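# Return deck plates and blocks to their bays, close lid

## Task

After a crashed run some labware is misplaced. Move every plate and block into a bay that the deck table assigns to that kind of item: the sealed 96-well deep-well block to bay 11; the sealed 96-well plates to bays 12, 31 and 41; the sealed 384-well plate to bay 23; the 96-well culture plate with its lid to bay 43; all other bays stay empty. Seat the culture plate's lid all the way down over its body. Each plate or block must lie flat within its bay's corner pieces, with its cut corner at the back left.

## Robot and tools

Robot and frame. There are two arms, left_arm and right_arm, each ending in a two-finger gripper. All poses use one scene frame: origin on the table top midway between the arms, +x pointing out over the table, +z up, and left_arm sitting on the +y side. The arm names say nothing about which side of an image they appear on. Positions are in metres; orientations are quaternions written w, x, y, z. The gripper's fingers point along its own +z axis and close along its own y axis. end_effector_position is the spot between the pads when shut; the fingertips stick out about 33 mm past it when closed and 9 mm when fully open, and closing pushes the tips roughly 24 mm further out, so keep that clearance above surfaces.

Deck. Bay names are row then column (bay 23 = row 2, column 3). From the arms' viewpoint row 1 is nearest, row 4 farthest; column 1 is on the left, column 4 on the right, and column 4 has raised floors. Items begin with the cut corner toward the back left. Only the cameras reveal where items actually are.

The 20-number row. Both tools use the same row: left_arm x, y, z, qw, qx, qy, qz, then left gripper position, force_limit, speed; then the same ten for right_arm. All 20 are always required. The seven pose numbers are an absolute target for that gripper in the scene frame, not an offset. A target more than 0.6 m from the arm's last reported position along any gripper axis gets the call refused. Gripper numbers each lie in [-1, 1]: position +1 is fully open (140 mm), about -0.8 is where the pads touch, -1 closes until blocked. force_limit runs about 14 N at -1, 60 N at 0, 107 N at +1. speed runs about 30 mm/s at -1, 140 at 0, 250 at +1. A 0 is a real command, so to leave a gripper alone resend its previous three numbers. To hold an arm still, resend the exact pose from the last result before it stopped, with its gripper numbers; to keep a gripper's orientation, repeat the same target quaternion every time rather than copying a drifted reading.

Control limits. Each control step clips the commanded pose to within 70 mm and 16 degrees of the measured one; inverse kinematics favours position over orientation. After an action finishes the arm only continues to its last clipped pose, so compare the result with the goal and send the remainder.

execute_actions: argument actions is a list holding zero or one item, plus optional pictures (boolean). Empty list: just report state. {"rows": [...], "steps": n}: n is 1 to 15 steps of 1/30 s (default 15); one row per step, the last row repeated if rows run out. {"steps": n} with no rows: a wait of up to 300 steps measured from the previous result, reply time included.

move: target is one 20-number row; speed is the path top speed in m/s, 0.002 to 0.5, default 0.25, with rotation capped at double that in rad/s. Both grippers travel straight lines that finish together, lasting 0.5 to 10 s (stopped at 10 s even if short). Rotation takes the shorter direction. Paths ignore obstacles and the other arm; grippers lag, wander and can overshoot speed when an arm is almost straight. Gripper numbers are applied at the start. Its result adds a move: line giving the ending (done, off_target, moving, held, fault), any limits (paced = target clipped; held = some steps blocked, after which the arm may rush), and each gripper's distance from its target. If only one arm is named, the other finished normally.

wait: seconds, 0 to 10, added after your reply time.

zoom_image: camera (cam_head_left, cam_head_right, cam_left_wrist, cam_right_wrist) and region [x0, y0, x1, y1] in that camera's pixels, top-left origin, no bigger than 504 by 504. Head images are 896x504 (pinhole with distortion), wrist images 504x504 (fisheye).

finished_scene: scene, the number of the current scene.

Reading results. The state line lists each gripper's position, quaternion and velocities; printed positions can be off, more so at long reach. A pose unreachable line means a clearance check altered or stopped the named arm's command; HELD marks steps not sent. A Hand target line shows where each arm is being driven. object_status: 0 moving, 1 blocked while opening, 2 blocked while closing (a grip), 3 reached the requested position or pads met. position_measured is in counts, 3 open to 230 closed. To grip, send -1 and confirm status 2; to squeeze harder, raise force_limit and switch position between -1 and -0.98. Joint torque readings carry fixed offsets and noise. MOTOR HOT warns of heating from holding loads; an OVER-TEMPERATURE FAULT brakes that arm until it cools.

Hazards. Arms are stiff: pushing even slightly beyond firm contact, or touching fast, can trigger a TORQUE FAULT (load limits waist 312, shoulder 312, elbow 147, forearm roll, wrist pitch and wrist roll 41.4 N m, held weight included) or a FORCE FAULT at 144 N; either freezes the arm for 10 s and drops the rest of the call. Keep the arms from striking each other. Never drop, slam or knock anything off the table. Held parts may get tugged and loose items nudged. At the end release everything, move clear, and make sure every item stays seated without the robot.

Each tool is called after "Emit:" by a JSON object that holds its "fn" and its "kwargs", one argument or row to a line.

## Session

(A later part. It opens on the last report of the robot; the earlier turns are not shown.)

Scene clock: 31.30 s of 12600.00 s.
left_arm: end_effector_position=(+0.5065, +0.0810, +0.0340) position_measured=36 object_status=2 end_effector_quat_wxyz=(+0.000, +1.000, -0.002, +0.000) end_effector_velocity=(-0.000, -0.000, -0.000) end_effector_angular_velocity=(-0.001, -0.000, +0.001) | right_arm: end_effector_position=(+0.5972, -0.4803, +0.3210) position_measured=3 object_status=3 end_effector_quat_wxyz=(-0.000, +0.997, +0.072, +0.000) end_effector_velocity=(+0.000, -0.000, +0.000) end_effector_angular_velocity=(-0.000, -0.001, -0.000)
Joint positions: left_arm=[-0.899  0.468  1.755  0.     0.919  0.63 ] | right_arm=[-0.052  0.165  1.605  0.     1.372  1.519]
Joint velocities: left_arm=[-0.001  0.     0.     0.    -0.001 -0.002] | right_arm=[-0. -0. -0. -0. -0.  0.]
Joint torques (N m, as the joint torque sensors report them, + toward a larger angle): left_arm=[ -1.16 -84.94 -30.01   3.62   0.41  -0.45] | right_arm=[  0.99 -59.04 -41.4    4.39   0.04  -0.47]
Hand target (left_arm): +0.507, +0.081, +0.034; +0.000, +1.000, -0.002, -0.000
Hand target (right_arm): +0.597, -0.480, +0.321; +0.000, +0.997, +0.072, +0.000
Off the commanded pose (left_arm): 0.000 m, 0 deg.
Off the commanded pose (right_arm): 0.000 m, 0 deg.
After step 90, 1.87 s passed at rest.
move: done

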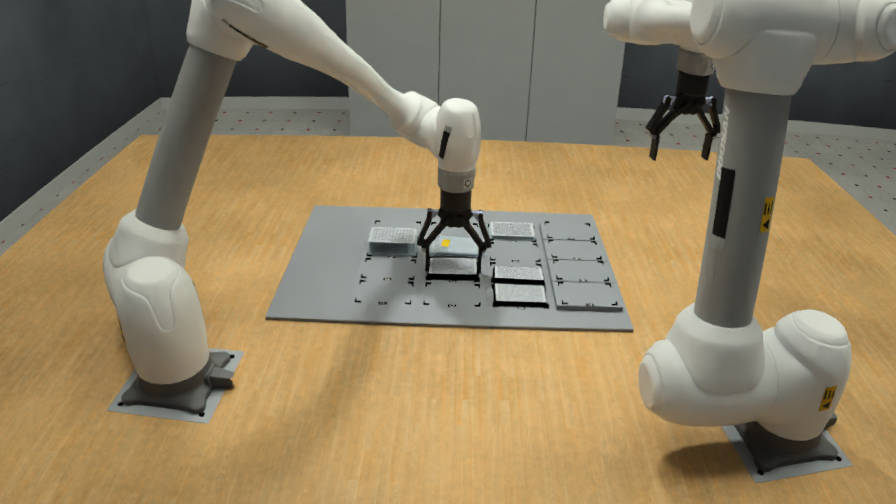

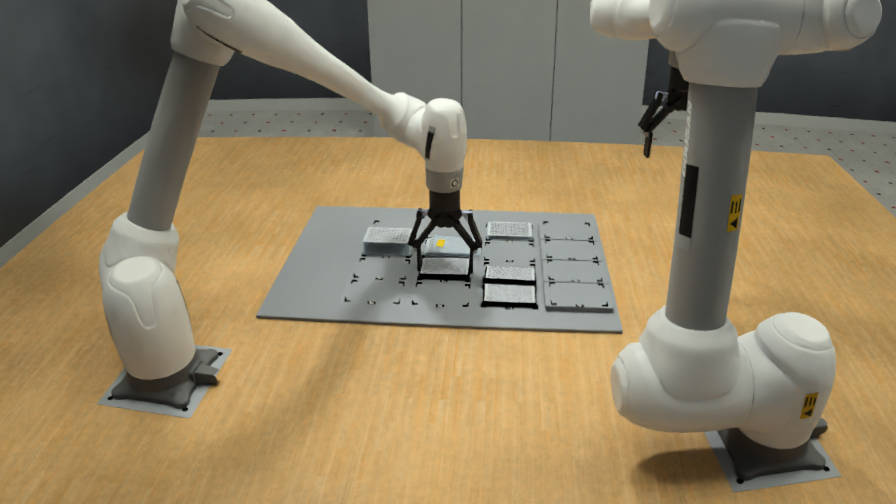

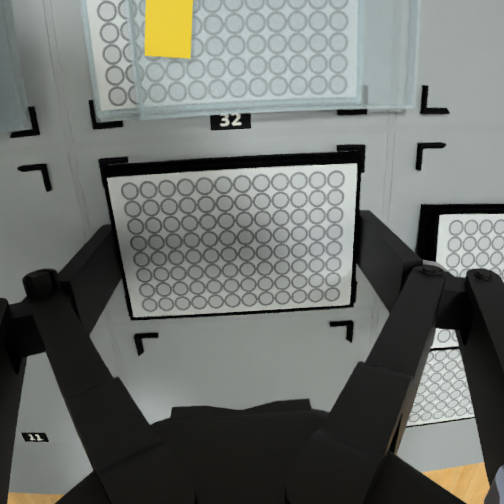

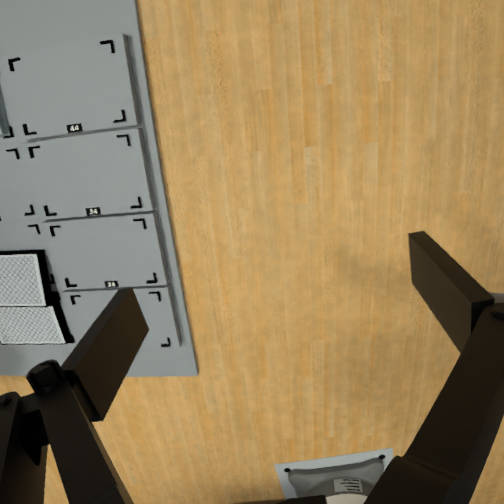

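Emit:
{"fn": "move", "kwargs": {
  "target": [0.5063,0.081,0.030,0,1,-0.002,0,0.6,-0.3,-1,0.5972,-0.4803,0.321,0,0.997,0.072,0,1,0,0],
  "speed": 0.01
}}

Scene clock: 34.87 s of 12600.00 s.
left_arm: end_effector_position=(+0.5063, +0.0810, +0.0301) position_measured=36 object_status=2 end_effector_quat_wxyz=(+0.000, +1.000, -0.002, +0.000) end_effector_velocity=(+0.000, +0.000, -0.001) end_effector_angular_velocity=(-0.001, +0.001, +0.000) | right_arm: end_effector_position=(+0.5972, -0.4803, +0.3210) position_measured=3 object_status=3 end_effector_quat_wxyz=(+0.000, +0.997, +0.072, +0.000) end_effector_velocity=(-0.000, -0.000, +0.000) end_effector_angular_velocity=(-0.001, -0.000, +0.001)
Joint positions: left_arm=[-0.9    0.472  1.758 -0.     0.912  0.629] | right_arm=[-0.052  0.165  1.605 -0.     1.372  1.519]
Joint velocities: left_arm=[ 0.001  0.     0.001 -0.001 -0.001  0.001] | right_arm=[ 0.001 -0.001  0.001 -0.001 -0.     0.   ]
Joint torques (N m, as the joint torque sensors report them, + toward a larger angle): left_arm=[ -6.24 -55.43 -18.93   1.63  -4.37  -0.28] | right_arm=[  1.16 -58.37 -42.19   4.14   0.    -0.53]
Hand target (left_arm): +0.506, +0.081, +0.030; +0.000, +1.000, -0.002, -0.000
Hand target (right_arm): +0.597, -0.480, +0.321; +0.000, +0.997, +0.072, +0.000
Off the commanded pose (left_arm): 0.000 m, 0 deg.
Off the commanded pose (right_arm): 0.000 m, 0 deg.
move: done

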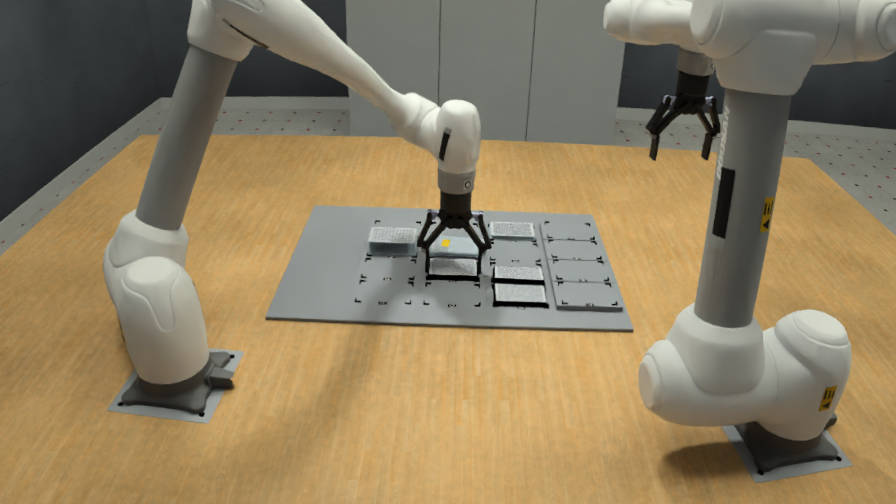

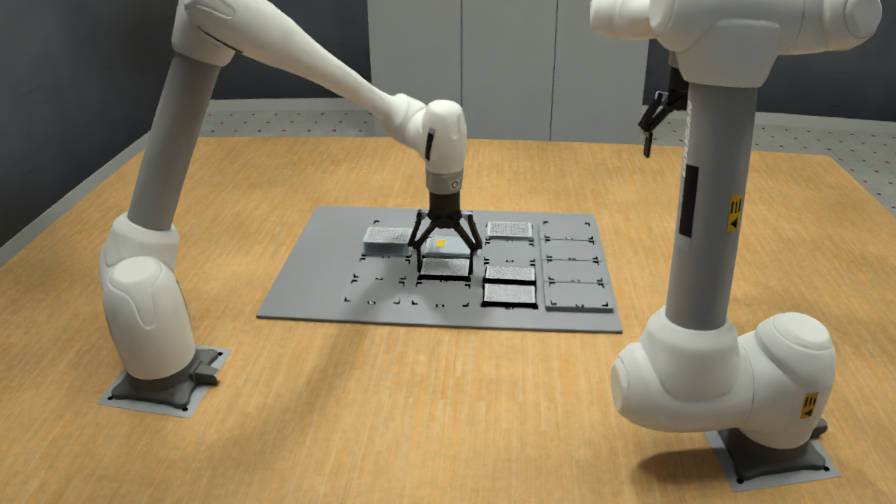

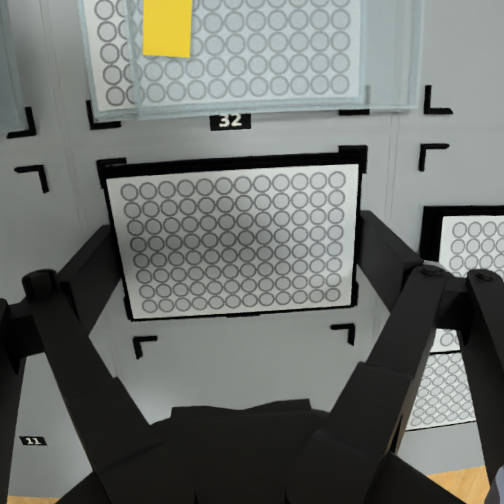

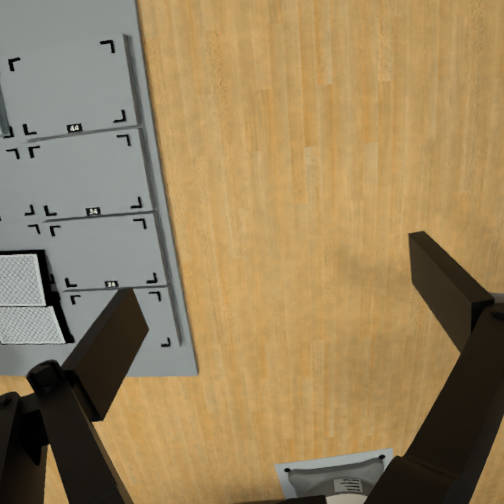

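Emit:
{"fn": "move", "kwargs": {
  "target": [0.5063,0.081,0.031,0,1,-0.002,0,1,-0.3,-1,0.5972,-0.4803,0.321,0,0.997,0.072,0,1,0,0]
}}

Emit:
{"fn": "move", "kwargs": {
  "target": [0.49,0.081,0.06,0,1,-0.002,0,1,-0.3,-1,0.5972,-0.4803,0.321,0,0.997,0.072,0,1,0,0]
}}

Emit:
{"fn": "zoom_image", "kwargs": {
  "camera": "cam_left_wrist",
  "region": [80,90,390,310]
}}

Emit:
{"fn": "move", "kwargs": {
  "target": [0.613,0.058,0.056,0,1,-0.002,0,1,-0.3,-1,0.5972,-0.4803,0.321,0,0.997,0.072,0,1,0,0]
}}

Emit:
{"fn": "zoom_image", "kwargs": {
  "camera": "cam_head_left",
  "region": [415,220,560,310]
}}

Scene clock: 44.00 s of 12600.00 s.
left_arm: end_effector_position=(+0.5063, +0.0810, +0.0310) position_measured=3 object_status=0 end_effector_quat_wxyz=(+0.000, +1.000, -0.002, -0.000) end_effector_velocity=(-0.000, +0.000, -0.000) end_effector_angular_velocity=(+0.000, +0.000, -0.001) | right_arm: end_effector_position=(+0.5972, -0.4803, +0.3210) position_measured=3 object_status=3 end_effector_quat_wxyz=(-0.000, +0.997, +0.072, +0.000) end_effector_velocity=(-0.001, +0.001, +0.001) end_effector_angular_velocity=(-0.000, -0.001, +0.002)
Joint positions: left_arm=[-0.9    0.471  1.757 -0.     0.914  0.629] | right_arm=[-0.052  0.165  1.605  0.     1.372  1.519]
Joint velocities: left_arm=[-0. -0.  0.  0.  0. -0.] | right_arm=[ 0.002 -0.002  0.001 -0.     0.    -0.   ]
Joint torques (N m, as the joint torque sensors report them, + toward a larger angle): left_arm=[ -1.47 -84.08 -29.78   3.59   0.33  -0.49] | right_arm=[ -0.46 -57.12 -41.23   4.32  -0.62   0.01]
Hand target (left_arm): +0.506, +0.081, +0.031; -0.000, +1.000, -0.002, +0.000
Hand target (right_arm): +0.597, -0.480, +0.321; +0.000, +0.997, +0.072, +0.000
Off the commanded pose (left_arm): 0.000 m, 0 deg.
Off the commanded pose (right_arm): 0.000 m, 0 deg.
After step 90, 5.23 s passed at rest.
move: done

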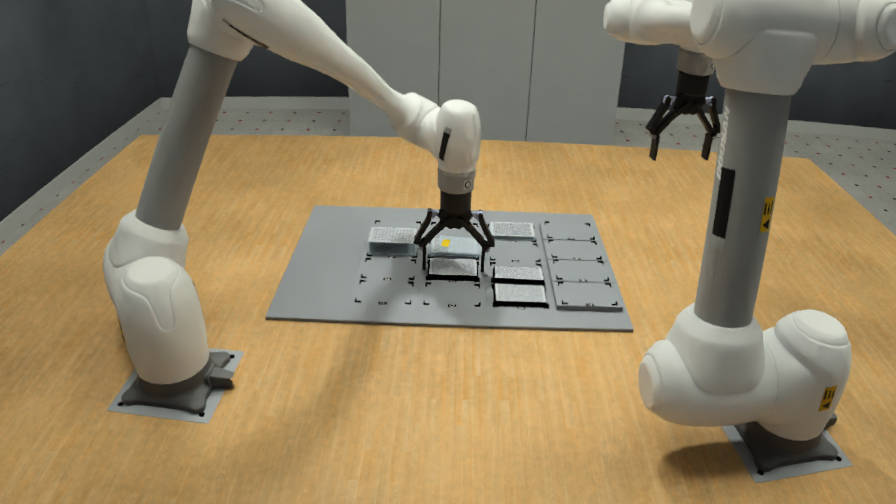

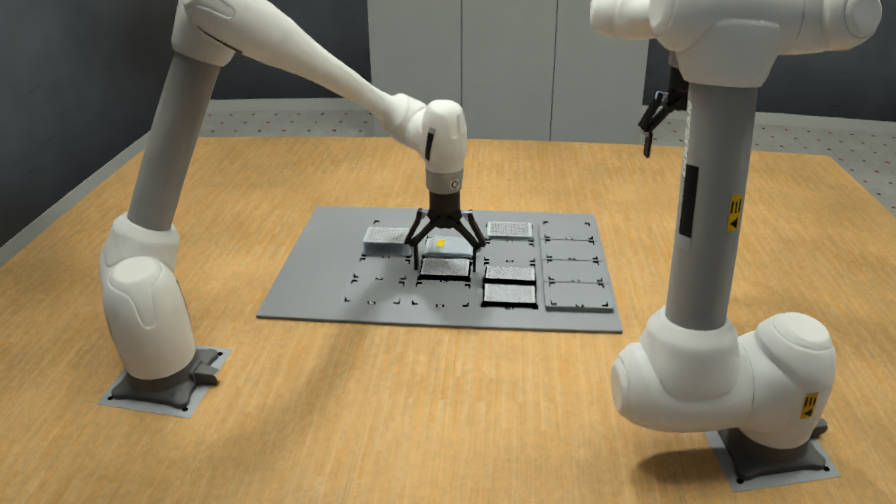

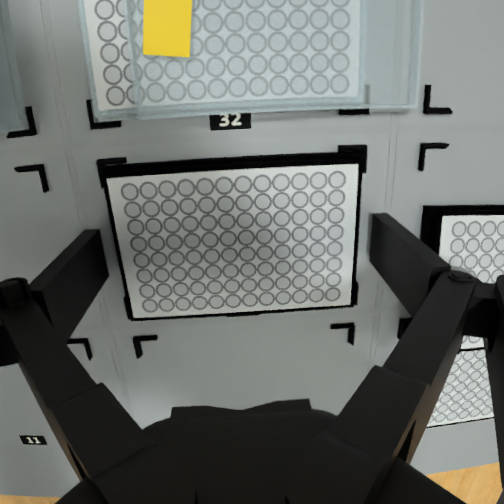

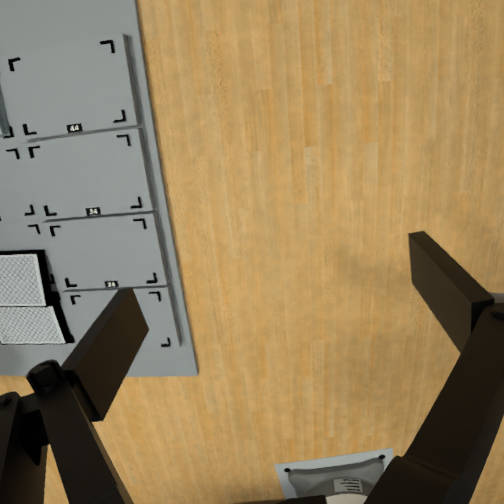

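Scene clock: 44.77 s of 12600.00 s.
left_arm: end_effector_position=(+0.4900, +0.0811, +0.0599) position_measured=3 object_status=3 end_effector_quat_wxyz=(-0.000, +1.000, -0.002, -0.000) end_effector_velocity=(-0.000, -0.001, +0.001) end_effector_angular_velocity=(-0.001, -0.000, +0.001) | right_arm: end_effector_position=(+0.5972, -0.4803, +0.3210) position_measured=3 object_status=3 end_effector_quat_wxyz=(-0.000, +0.997, +0.072, +0.000) end_effector_velocity=(-0.000, -0.000, +0.001) end_effector_angular_velocity=(+0.001, -0.002, -0.000)
Joint positions: left_arm=[-0.918  0.429  1.759 -0.     0.953  0.611] | right_arm=[-0.052  0.165  1.605  0.     1.372  1.519]
Joint velocities: left_arm=[-0.001 -0.001 -0.    -0.001  0.001 -0.001] | right_arm=[-0.    -0.002 -0.     0.     0.    -0.   ]
Joint torques (N m, as the joint torque sensors report them, + toward a larger angle): left_arm=[ -0.88 -83.78 -30.62   3.77   0.27  -0.21] | right_arm=[  3.14 -56.37 -41.33   4.01   0.09  -0.67]
Hand target (left_arm): +0.490, +0.081, +0.060; +0.000, +1.000, -0.002, +0.000
Hand target (right_arm): +0.597, -0.480, +0.321; +0.000, +0.997, +0.072, +0.000
Off the commanded pose (left_arm): 0.000 m, 0 deg.
Off the commanded pose (right_arm): 0.000 m, 0 deg.
move: done

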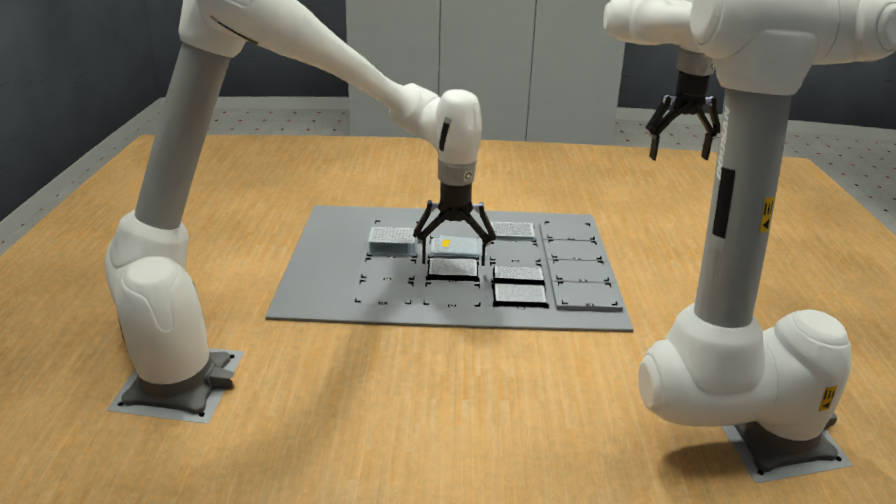

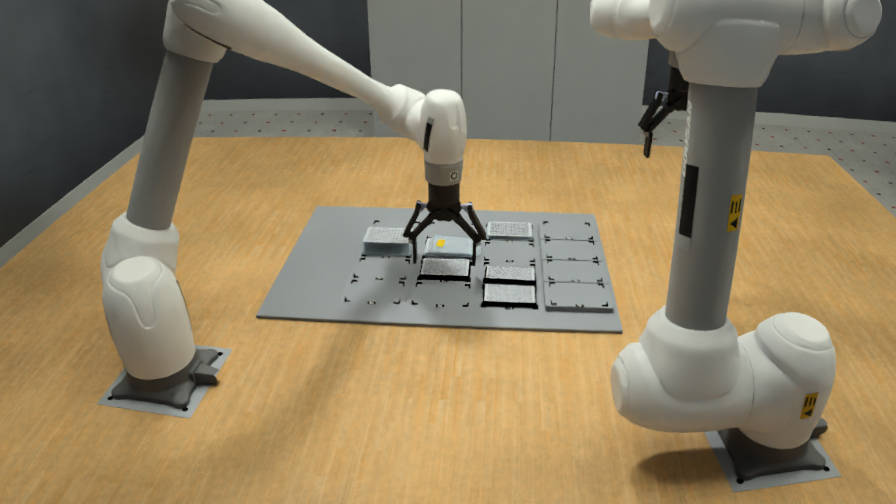

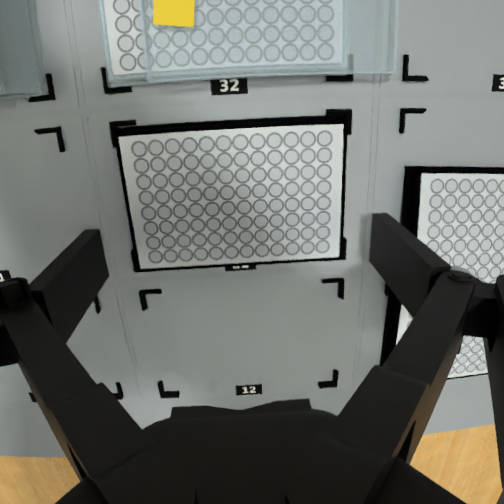

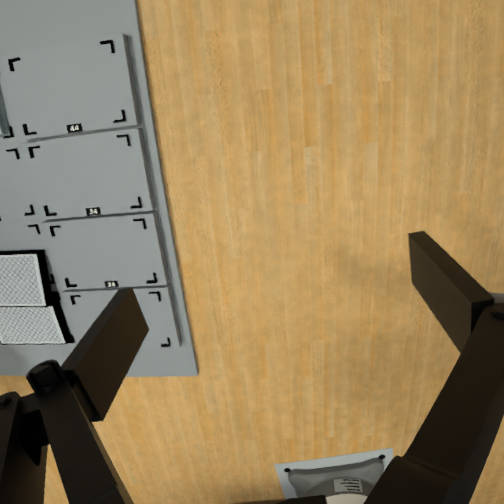

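Region (80, 90, 390, 310) of cam_left_wrist's 504x504 image, scaled by 1.626, with more detail than that image has; it fills the top 358 rows of this view, and the rest is white.

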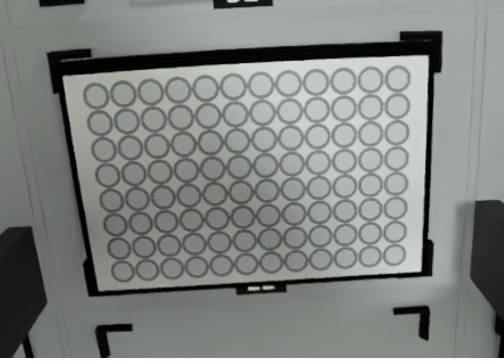

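Scene clock: 45.77 s of 12600.00 s.
left_arm: end_effector_position=(+0.6130, +0.0581, +0.0561) position_measured=3 object_status=3 end_effector_quat_wxyz=(-0.000, +1.000, -0.002, +0.000) end_effector_velocity=(+0.000, -0.000, -0.000) end_effector_angular_velocity=(+0.001, +0.001, -0.000) | right_arm: end_effector_position=(+0.5972, -0.4803, +0.3210) position_measured=3 object_status=3 end_effector_quat_wxyz=(-0.000, +0.997, +0.072, +0.000) end_effector_velocity=(+0.000, +0.000, +0.000) end_effector_angular_velocity=(+0.001, -0.000, +0.000)
Joint positions: left_arm=[-0.809  0.565  1.546  0.001  1.031  0.719] | right_arm=[-0.052  0.165  1.605  0.     1.372  1.519]
Joint velocities: left_arm=[ 0.     0.001 -0.001 -0.     0.002  0.   ] | right_arm=[ 0.     0.    -0.     0.001  0.     0.   ]
Joint torques (N m, as the joint torque sensors report them, + toward a larger angle): left_arm=[ -1.64 -95.34 -32.08   3.69   0.36  -0.37] | right_arm=[  0.68 -57.76 -41.27   4.61  -0.27   0.11]
Hand target (left_arm): +0.613, +0.058, +0.056; -0.000, +1.000, -0.002, +0.000
Hand target (right_arm): +0.597, -0.480, +0.321; +0.000, +0.997, +0.072, +0.000
Off the commanded pose (left_arm): 0.000 m, 0 deg.
Off the commanded pose (right_arm): 0.000 m, 0 deg.
move: done

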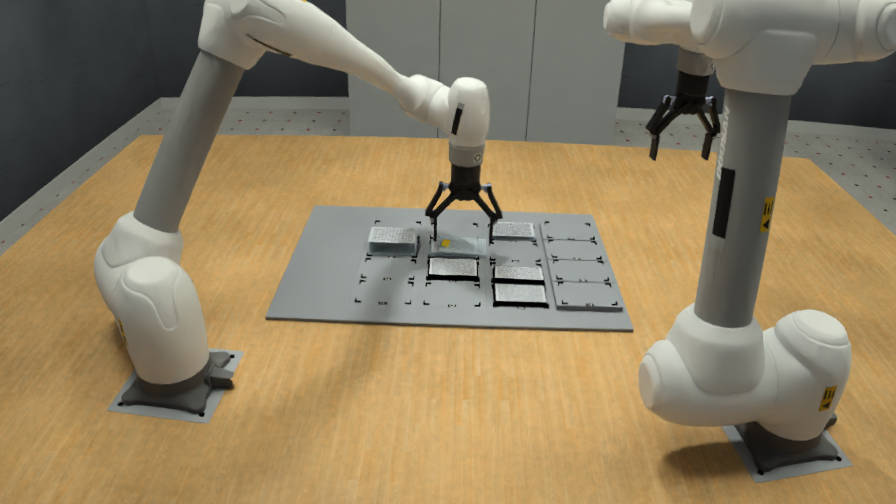

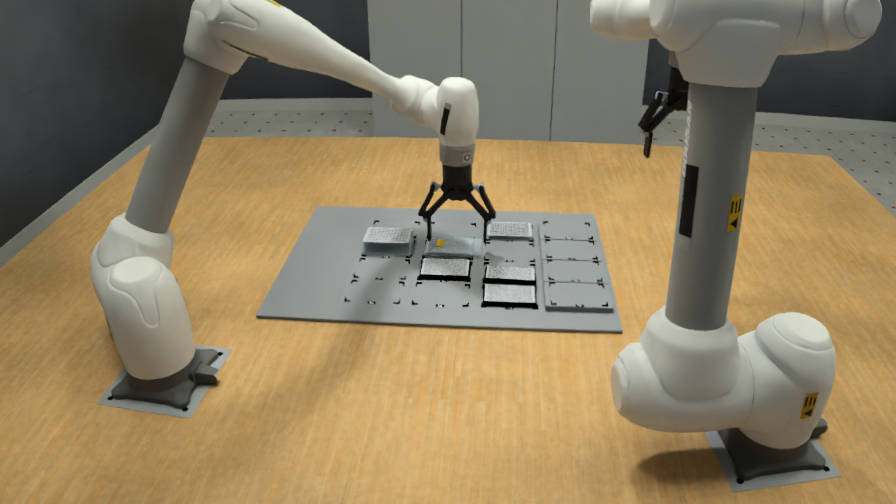

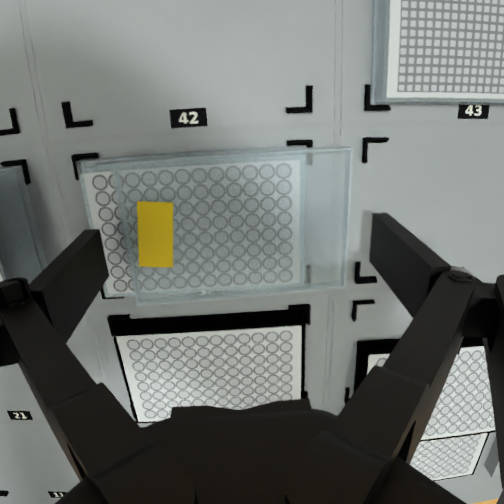

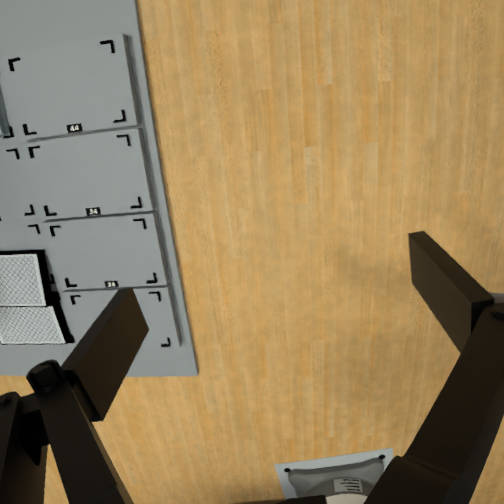

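Region (415, 220, 560, 310) of cam_head_left's 896x504 image, scaled by 3.476, with more detail than that image has; it fills the top 313 rows of this view, and the rest is white.

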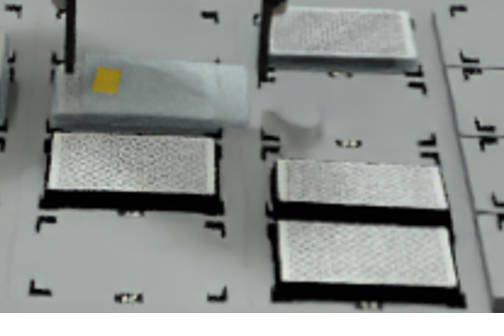

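Emit:
{"fn": "move", "kwargs": {
  "target": [0.614,0.058,0.038,-0.031,1,-0.002,0,1,-0.6,-1,0.5972,-0.4803,0.321,0,0.997,0.072,0,1,0,0],
  "speed": 0.05
}}

Emit:
{"fn": "move", "kwargs": {
  "target": [0.614,0.058,0.038,-0.031,1,-0.002,0,0.68,-0.6,-1,0.5972,-0.4803,0.321,0,0.997,0.072,0,1,0,0]
}}

Scene clock: 53.43 s of 12600.00 s.
left_arm: end_effector_position=(+0.6140, +0.0580, +0.0381) position_measured=3 object_status=3 end_effector_quat_wxyz=(-0.031, +1.000, -0.002, -0.000) end_effector_velocity=(+0.000, +0.000, -0.001) end_effector_angular_velocity=(+0.005, -0.001, -0.002) | right_arm: end_effector_position=(+0.5972, -0.4803, +0.3210) position_measured=3 object_status=3 end_effector_quat_wxyz=(-0.000, +0.997, +0.072, +0.000) end_effector_velocity=(+0.000, -0.000, +0.001) end_effector_angular_velocity=(+0.001, -0.001, -0.001)
Joint positions: left_arm=[-0.825  0.602  1.521  0.045  1.066  0.681] | right_arm=[-0.052  0.165  1.605 -0.     1.372  1.519]
Joint velocities: left_arm=[-0.001  0.002 -0.002  0.004  0.003 -0.001] | right_arm=[-0.001 -0.001 -0.001  0.001  0.     0.   ]
Joint torques (N m, as the joint torque sensors report them, + toward a larger angle): left_arm=[  -1.48 -100.01  -31.86    3.95    0.48   -0.54] | right_arm=[  1.39 -59.49 -41.61   4.64  -0.24  -0.24]
Hand target (left_arm): +0.614, +0.058, +0.038; -0.031, +1.000, -0.002, -0.000
Hand target (right_arm): +0.597, -0.480, +0.321; +0.000, +0.997, +0.072, +0.000
Off the commanded pose (left_arm): 0.000 m, 0 deg.
Off the commanded pose (right_arm): 0.000 m, 0 deg.
After step 90, 3.77 s passed at rest.
move: done

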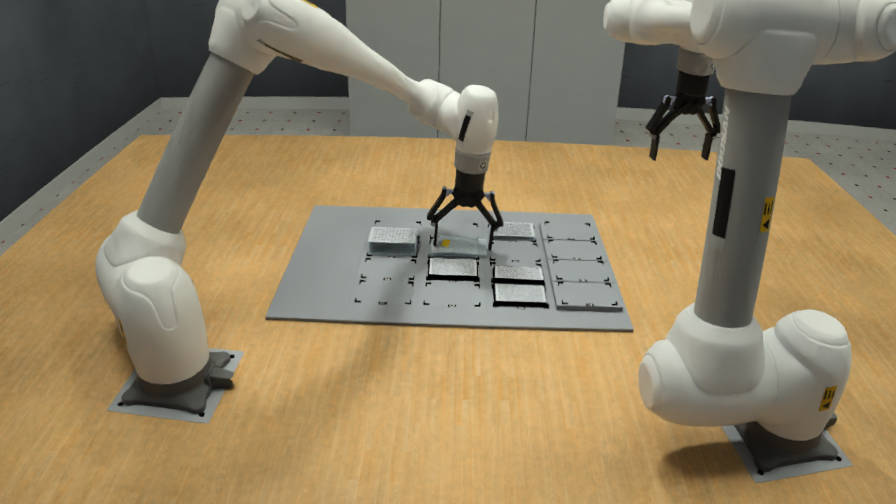

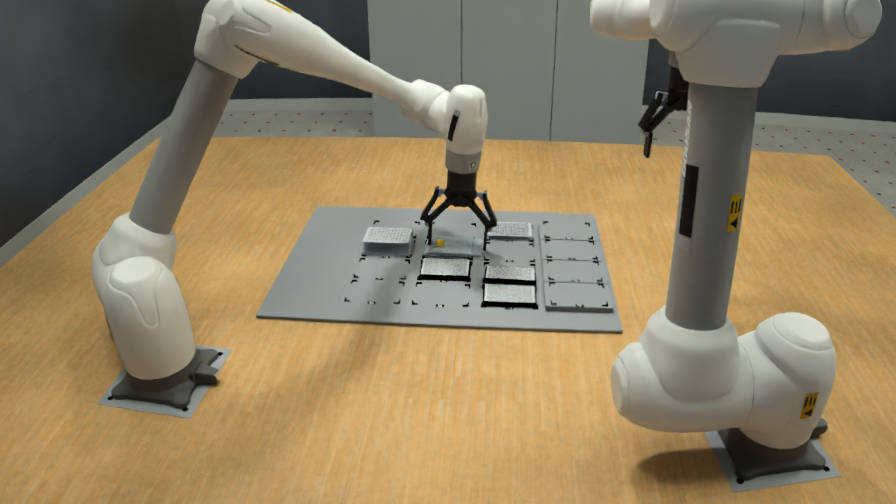

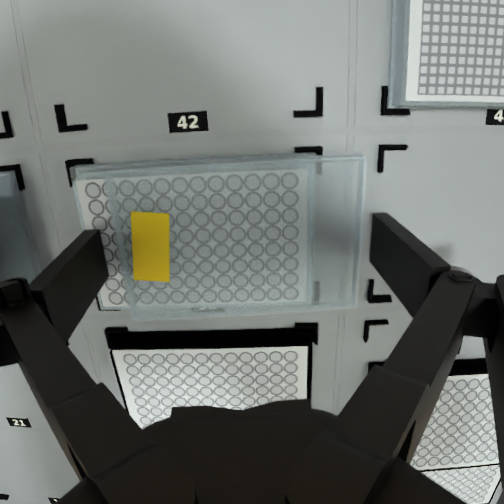

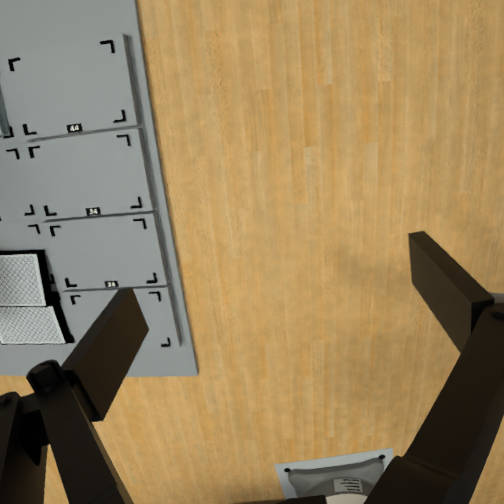

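Scene clock: 54.23 s of 12600.00 s.
left_arm: end_effector_position=(+0.6140, +0.0580, +0.0380) position_measured=31 object_status=2 end_effector_quat_wxyz=(-0.031, +1.000, -0.002, +0.000) end_effector_velocity=(-0.000, -0.000, -0.000) end_effector_angular_velocity=(-0.000, -0.000, -0.001) | right_arm: end_effector_position=(+0.5972, -0.4803, +0.3210) position_measured=3 object_status=3 end_effector_quat_wxyz=(-0.000, +0.997, +0.072, -0.000) end_effector_velocity=(-0.000, +0.001, +0.000) end_effector_angular_velocity=(+0.000, -0.001, +0.001)
Joint positions: left_arm=[-0.825  0.602  1.521  0.046  1.066  0.681] | right_arm=[-0.052  0.165  1.605  0.     1.372  1.519]
Joint velocities: left_arm=[-0.001 -0.     0.001  0.    -0.001  0.   ] | right_arm=[ 0.001 -0.001  0.     0.     0.    -0.   ]
Joint torques (N m, as the joint torque sensors report them, + toward a larger angle): left_arm=[ -0.6  -87.58 -26.23   3.92  -0.36  -0.29] | right_arm=[  2.01 -56.96 -40.45   4.62   0.14  -0.41]
Hand target (left_arm): +0.614, +0.058, +0.038; -0.031, +1.000, -0.002, -0.000
Hand target (right_arm): +0.597, -0.480, +0.321; +0.000, +0.997, +0.072, +0.000
Off the commanded pose (left_arm): 0.000 m, 0 deg.
Off the commanded pose (right_arm): 0.000 m, 0 deg.
move: done

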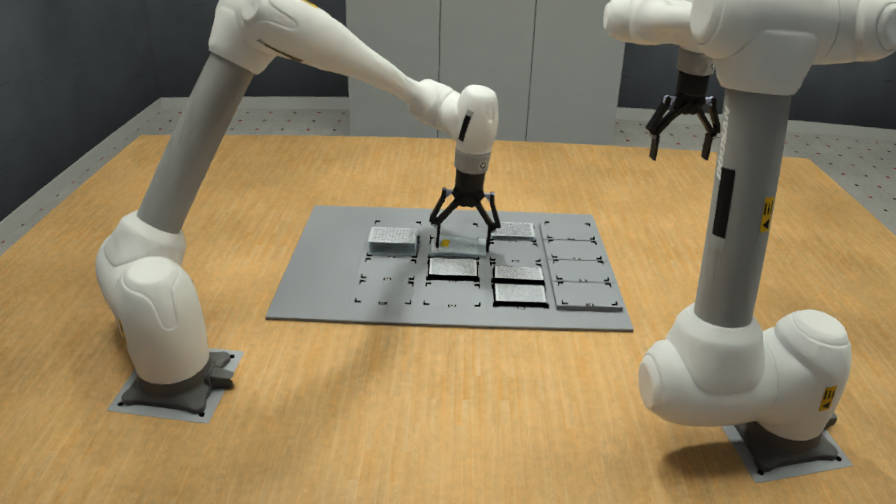

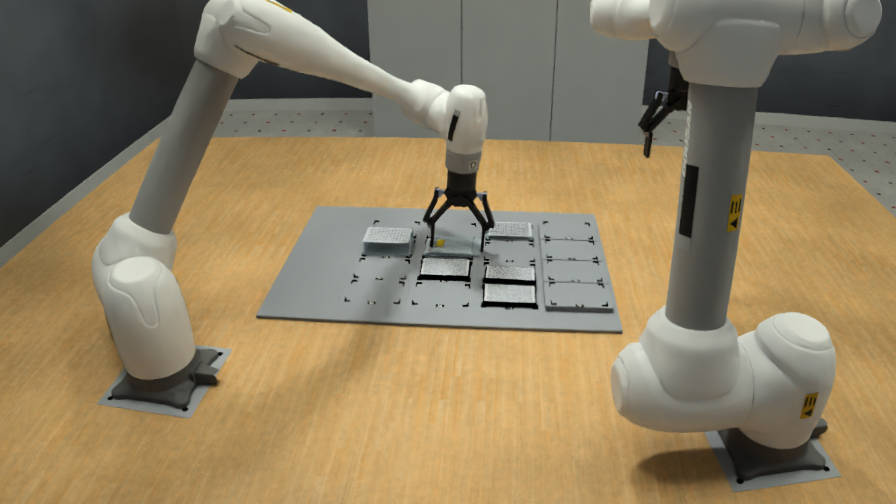

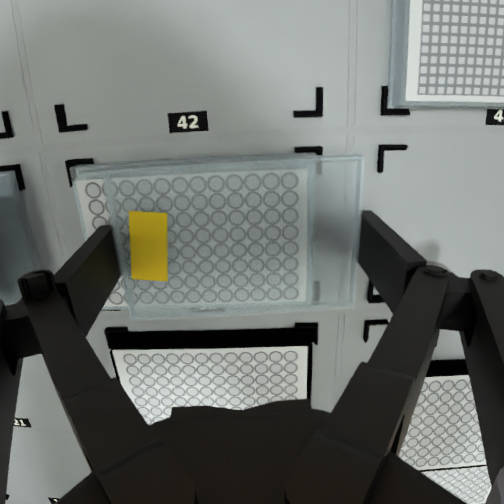

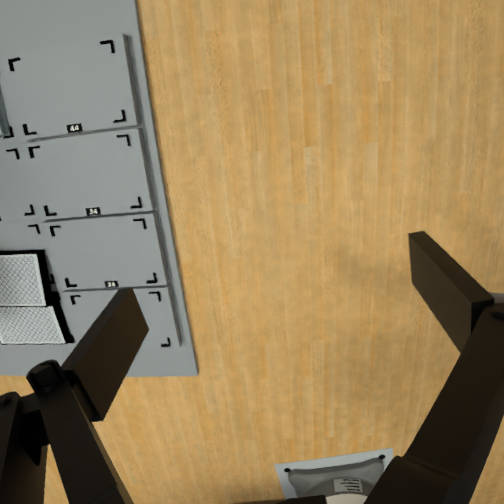

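Emit:
{"fn": "move", "kwargs": {
  "target": [0.614,0.081,0.045,0,1,-0.002,0,0.68,-0.6,-1,0.5972,-0.4803,0.321,0,0.997,0.072,0,1,0,0],
  "speed": 0.04
}}

Emit:
{"fn": "zoom_image", "kwargs": {
  "camera": "cam_left_wrist",
  "region": [85,130,385,350]
}}

Scene clock: 58.77 s of 12600.00 s.
left_arm: end_effector_position=(+0.6140, +0.0810, +0.0450) position_measured=31 object_status=2 end_effector_quat_wxyz=(-0.000, +1.000, -0.002, +0.000) end_effector_velocity=(-0.000, +0.001, +0.001) end_effector_angular_velocity=(-0.003, +0.000, +0.000) | right_arm: end_effector_position=(+0.5972, -0.4803, +0.3210) position_measured=3 object_status=3 end_effector_quat_wxyz=(-0.000, +0.997, +0.072, +0.000) end_effector_velocity=(+0.000, -0.001, -0.000) end_effector_angular_velocity=(-0.000, +0.001, -0.001)
Joint positions: left_arm=[-0.79   0.553  1.59   0.     0.999  0.739] | right_arm=[-0.052  0.165  1.605  0.     1.372  1.519]
Joint velocities: left_arm=[ 0.002 -0.003  0.003 -0.003 -0.003  0.003] | right_arm=[-0.001  0.001 -0.    -0.    -0.    -0.   ]
Joint torques (N m, as the joint torque sensors report them, + toward a larger angle): left_arm=[ -2.96 -94.57 -31.08   3.94   0.45  -0.28] | right_arm=[  0.95 -55.63 -42.02   4.41  -0.38  -0.17]
Hand target (left_arm): +0.614, +0.081, +0.045; -0.000, +1.000, -0.002, +0.000
Hand target (right_arm): +0.597, -0.480, +0.321; +0.000, +0.997, +0.072, +0.000
Off the commanded pose (left_arm): 0.000 m, 0 deg.
Off the commanded pose (right_arm): 0.000 m, 0 deg.
After step 90, 0.50 s passed at rest.
move: done

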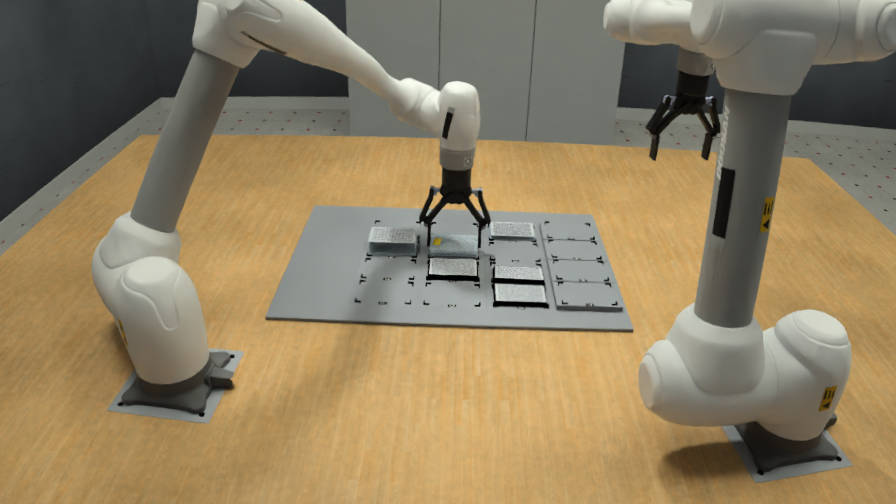

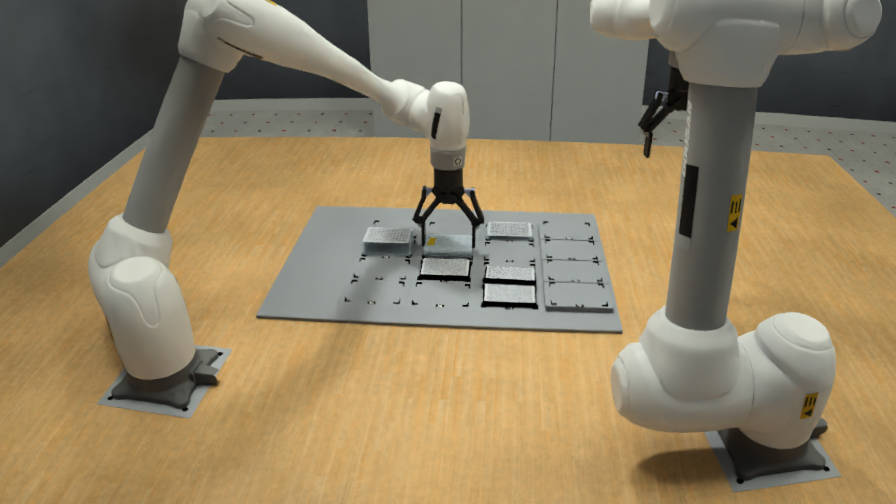

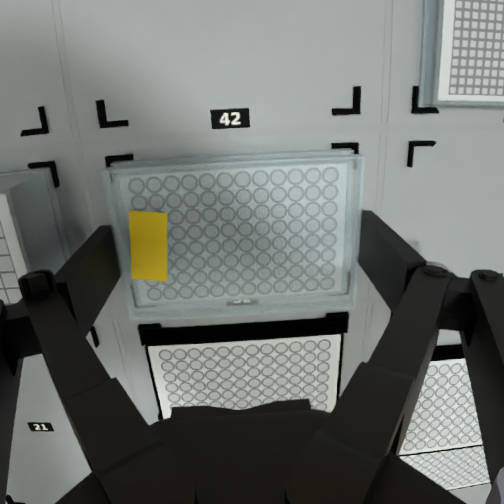

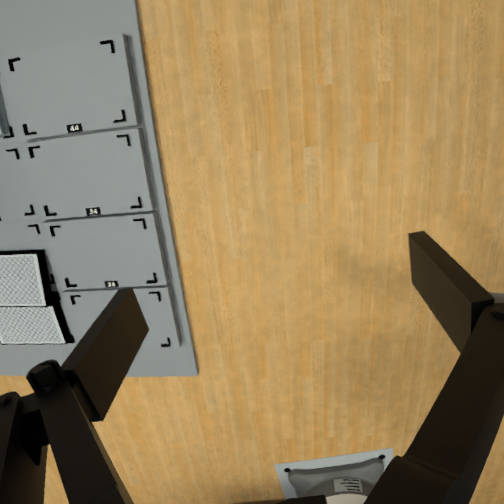

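Region (85, 130, 385, 350) of cam_left_wrist's 504x504 image, scaled by 1.680, with more detail than that image has; it fills the top 370 rows of this view, and the rest is white.

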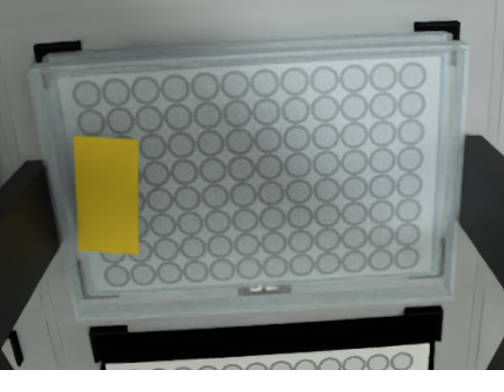

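Emit:
{"fn": "move", "kwargs": {
  "target": [0.614,0.0812,0.037,0,1,-0.002,0,0.68,-0.6,-1,0.5972,-0.4803,0.321,0,0.997,0.072,0,1,0,0],
  "speed": 0.01
}}

Scene clock: 62.73 s of 12600.00 s.
left_arm: end_effector_position=(+0.6140, +0.0812, +0.0370) position_measured=31 object_status=2 end_effector_quat_wxyz=(+0.000, +1.000, -0.002, -0.000) end_effector_velocity=(+0.001, +0.000, -0.001) end_effector_angular_velocity=(-0.001, -0.001, +0.001) | right_arm: end_effector_position=(+0.5972, -0.4803, +0.3210) position_measured=3 object_status=3 end_effector_quat_wxyz=(-0.000, +0.997, +0.072, -0.000) end_effector_velocity=(+0.000, -0.000, -0.001) end_effector_angular_velocity=(-0.001, +0.001, +0.001)
Joint positions: left_arm=[-0.789  0.56   1.595 -0.     0.986  0.74 ] | right_arm=[-0.052  0.165  1.605  0.     1.372  1.519]
Joint velocities: left_arm=[ 0.     0.001  0.001  0.    -0.003 -0.001] | right_arm=[ 0.     0.001 -0.    -0.001 -0.     0.   ]
Joint torques (N m, as the joint torque sensors report them, + toward a larger angle): left_arm=[ -1.5  -95.2  -31.56   3.96   0.41  -0.16] | right_arm=[  1.88 -56.86 -41.89   4.45  -0.14   0.17]
Hand target (left_arm): +0.614, +0.081, +0.037; +0.000, +1.000, -0.002, -0.000
Hand target (right_arm): +0.597, -0.480, +0.321; +0.000, +0.997, +0.072, +0.000
Off the commanded pose (left_arm): 0.000 m, 0 deg.
Off the commanded pose (right_arm): 0.000 m, 0 deg.
move: done

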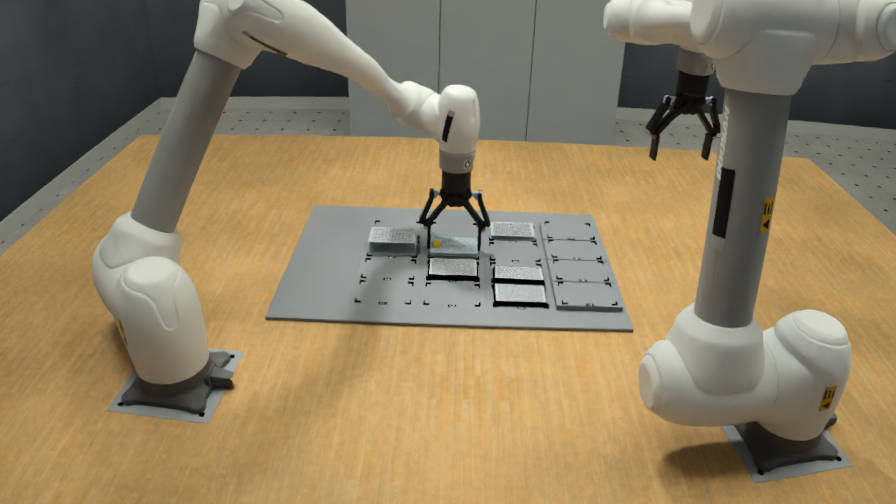

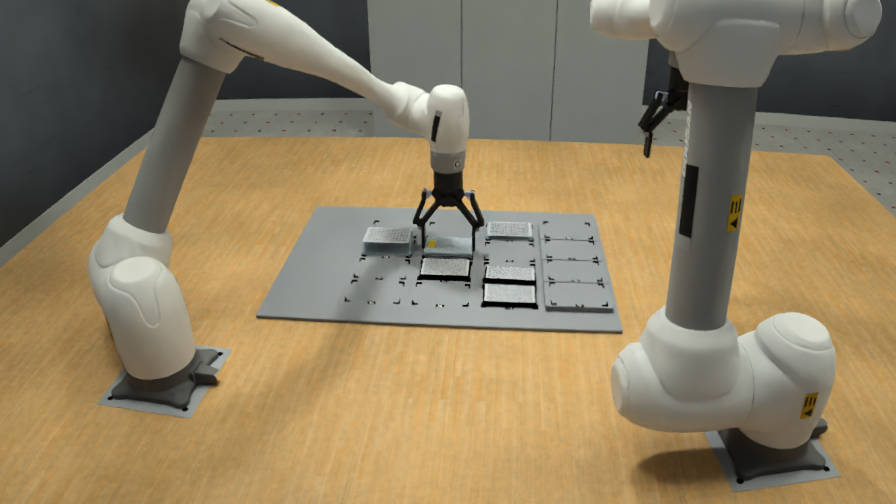

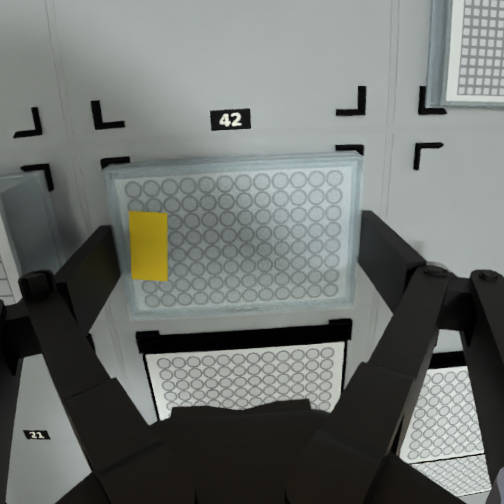

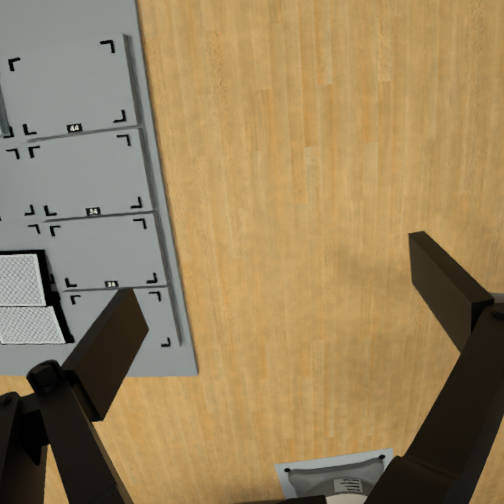

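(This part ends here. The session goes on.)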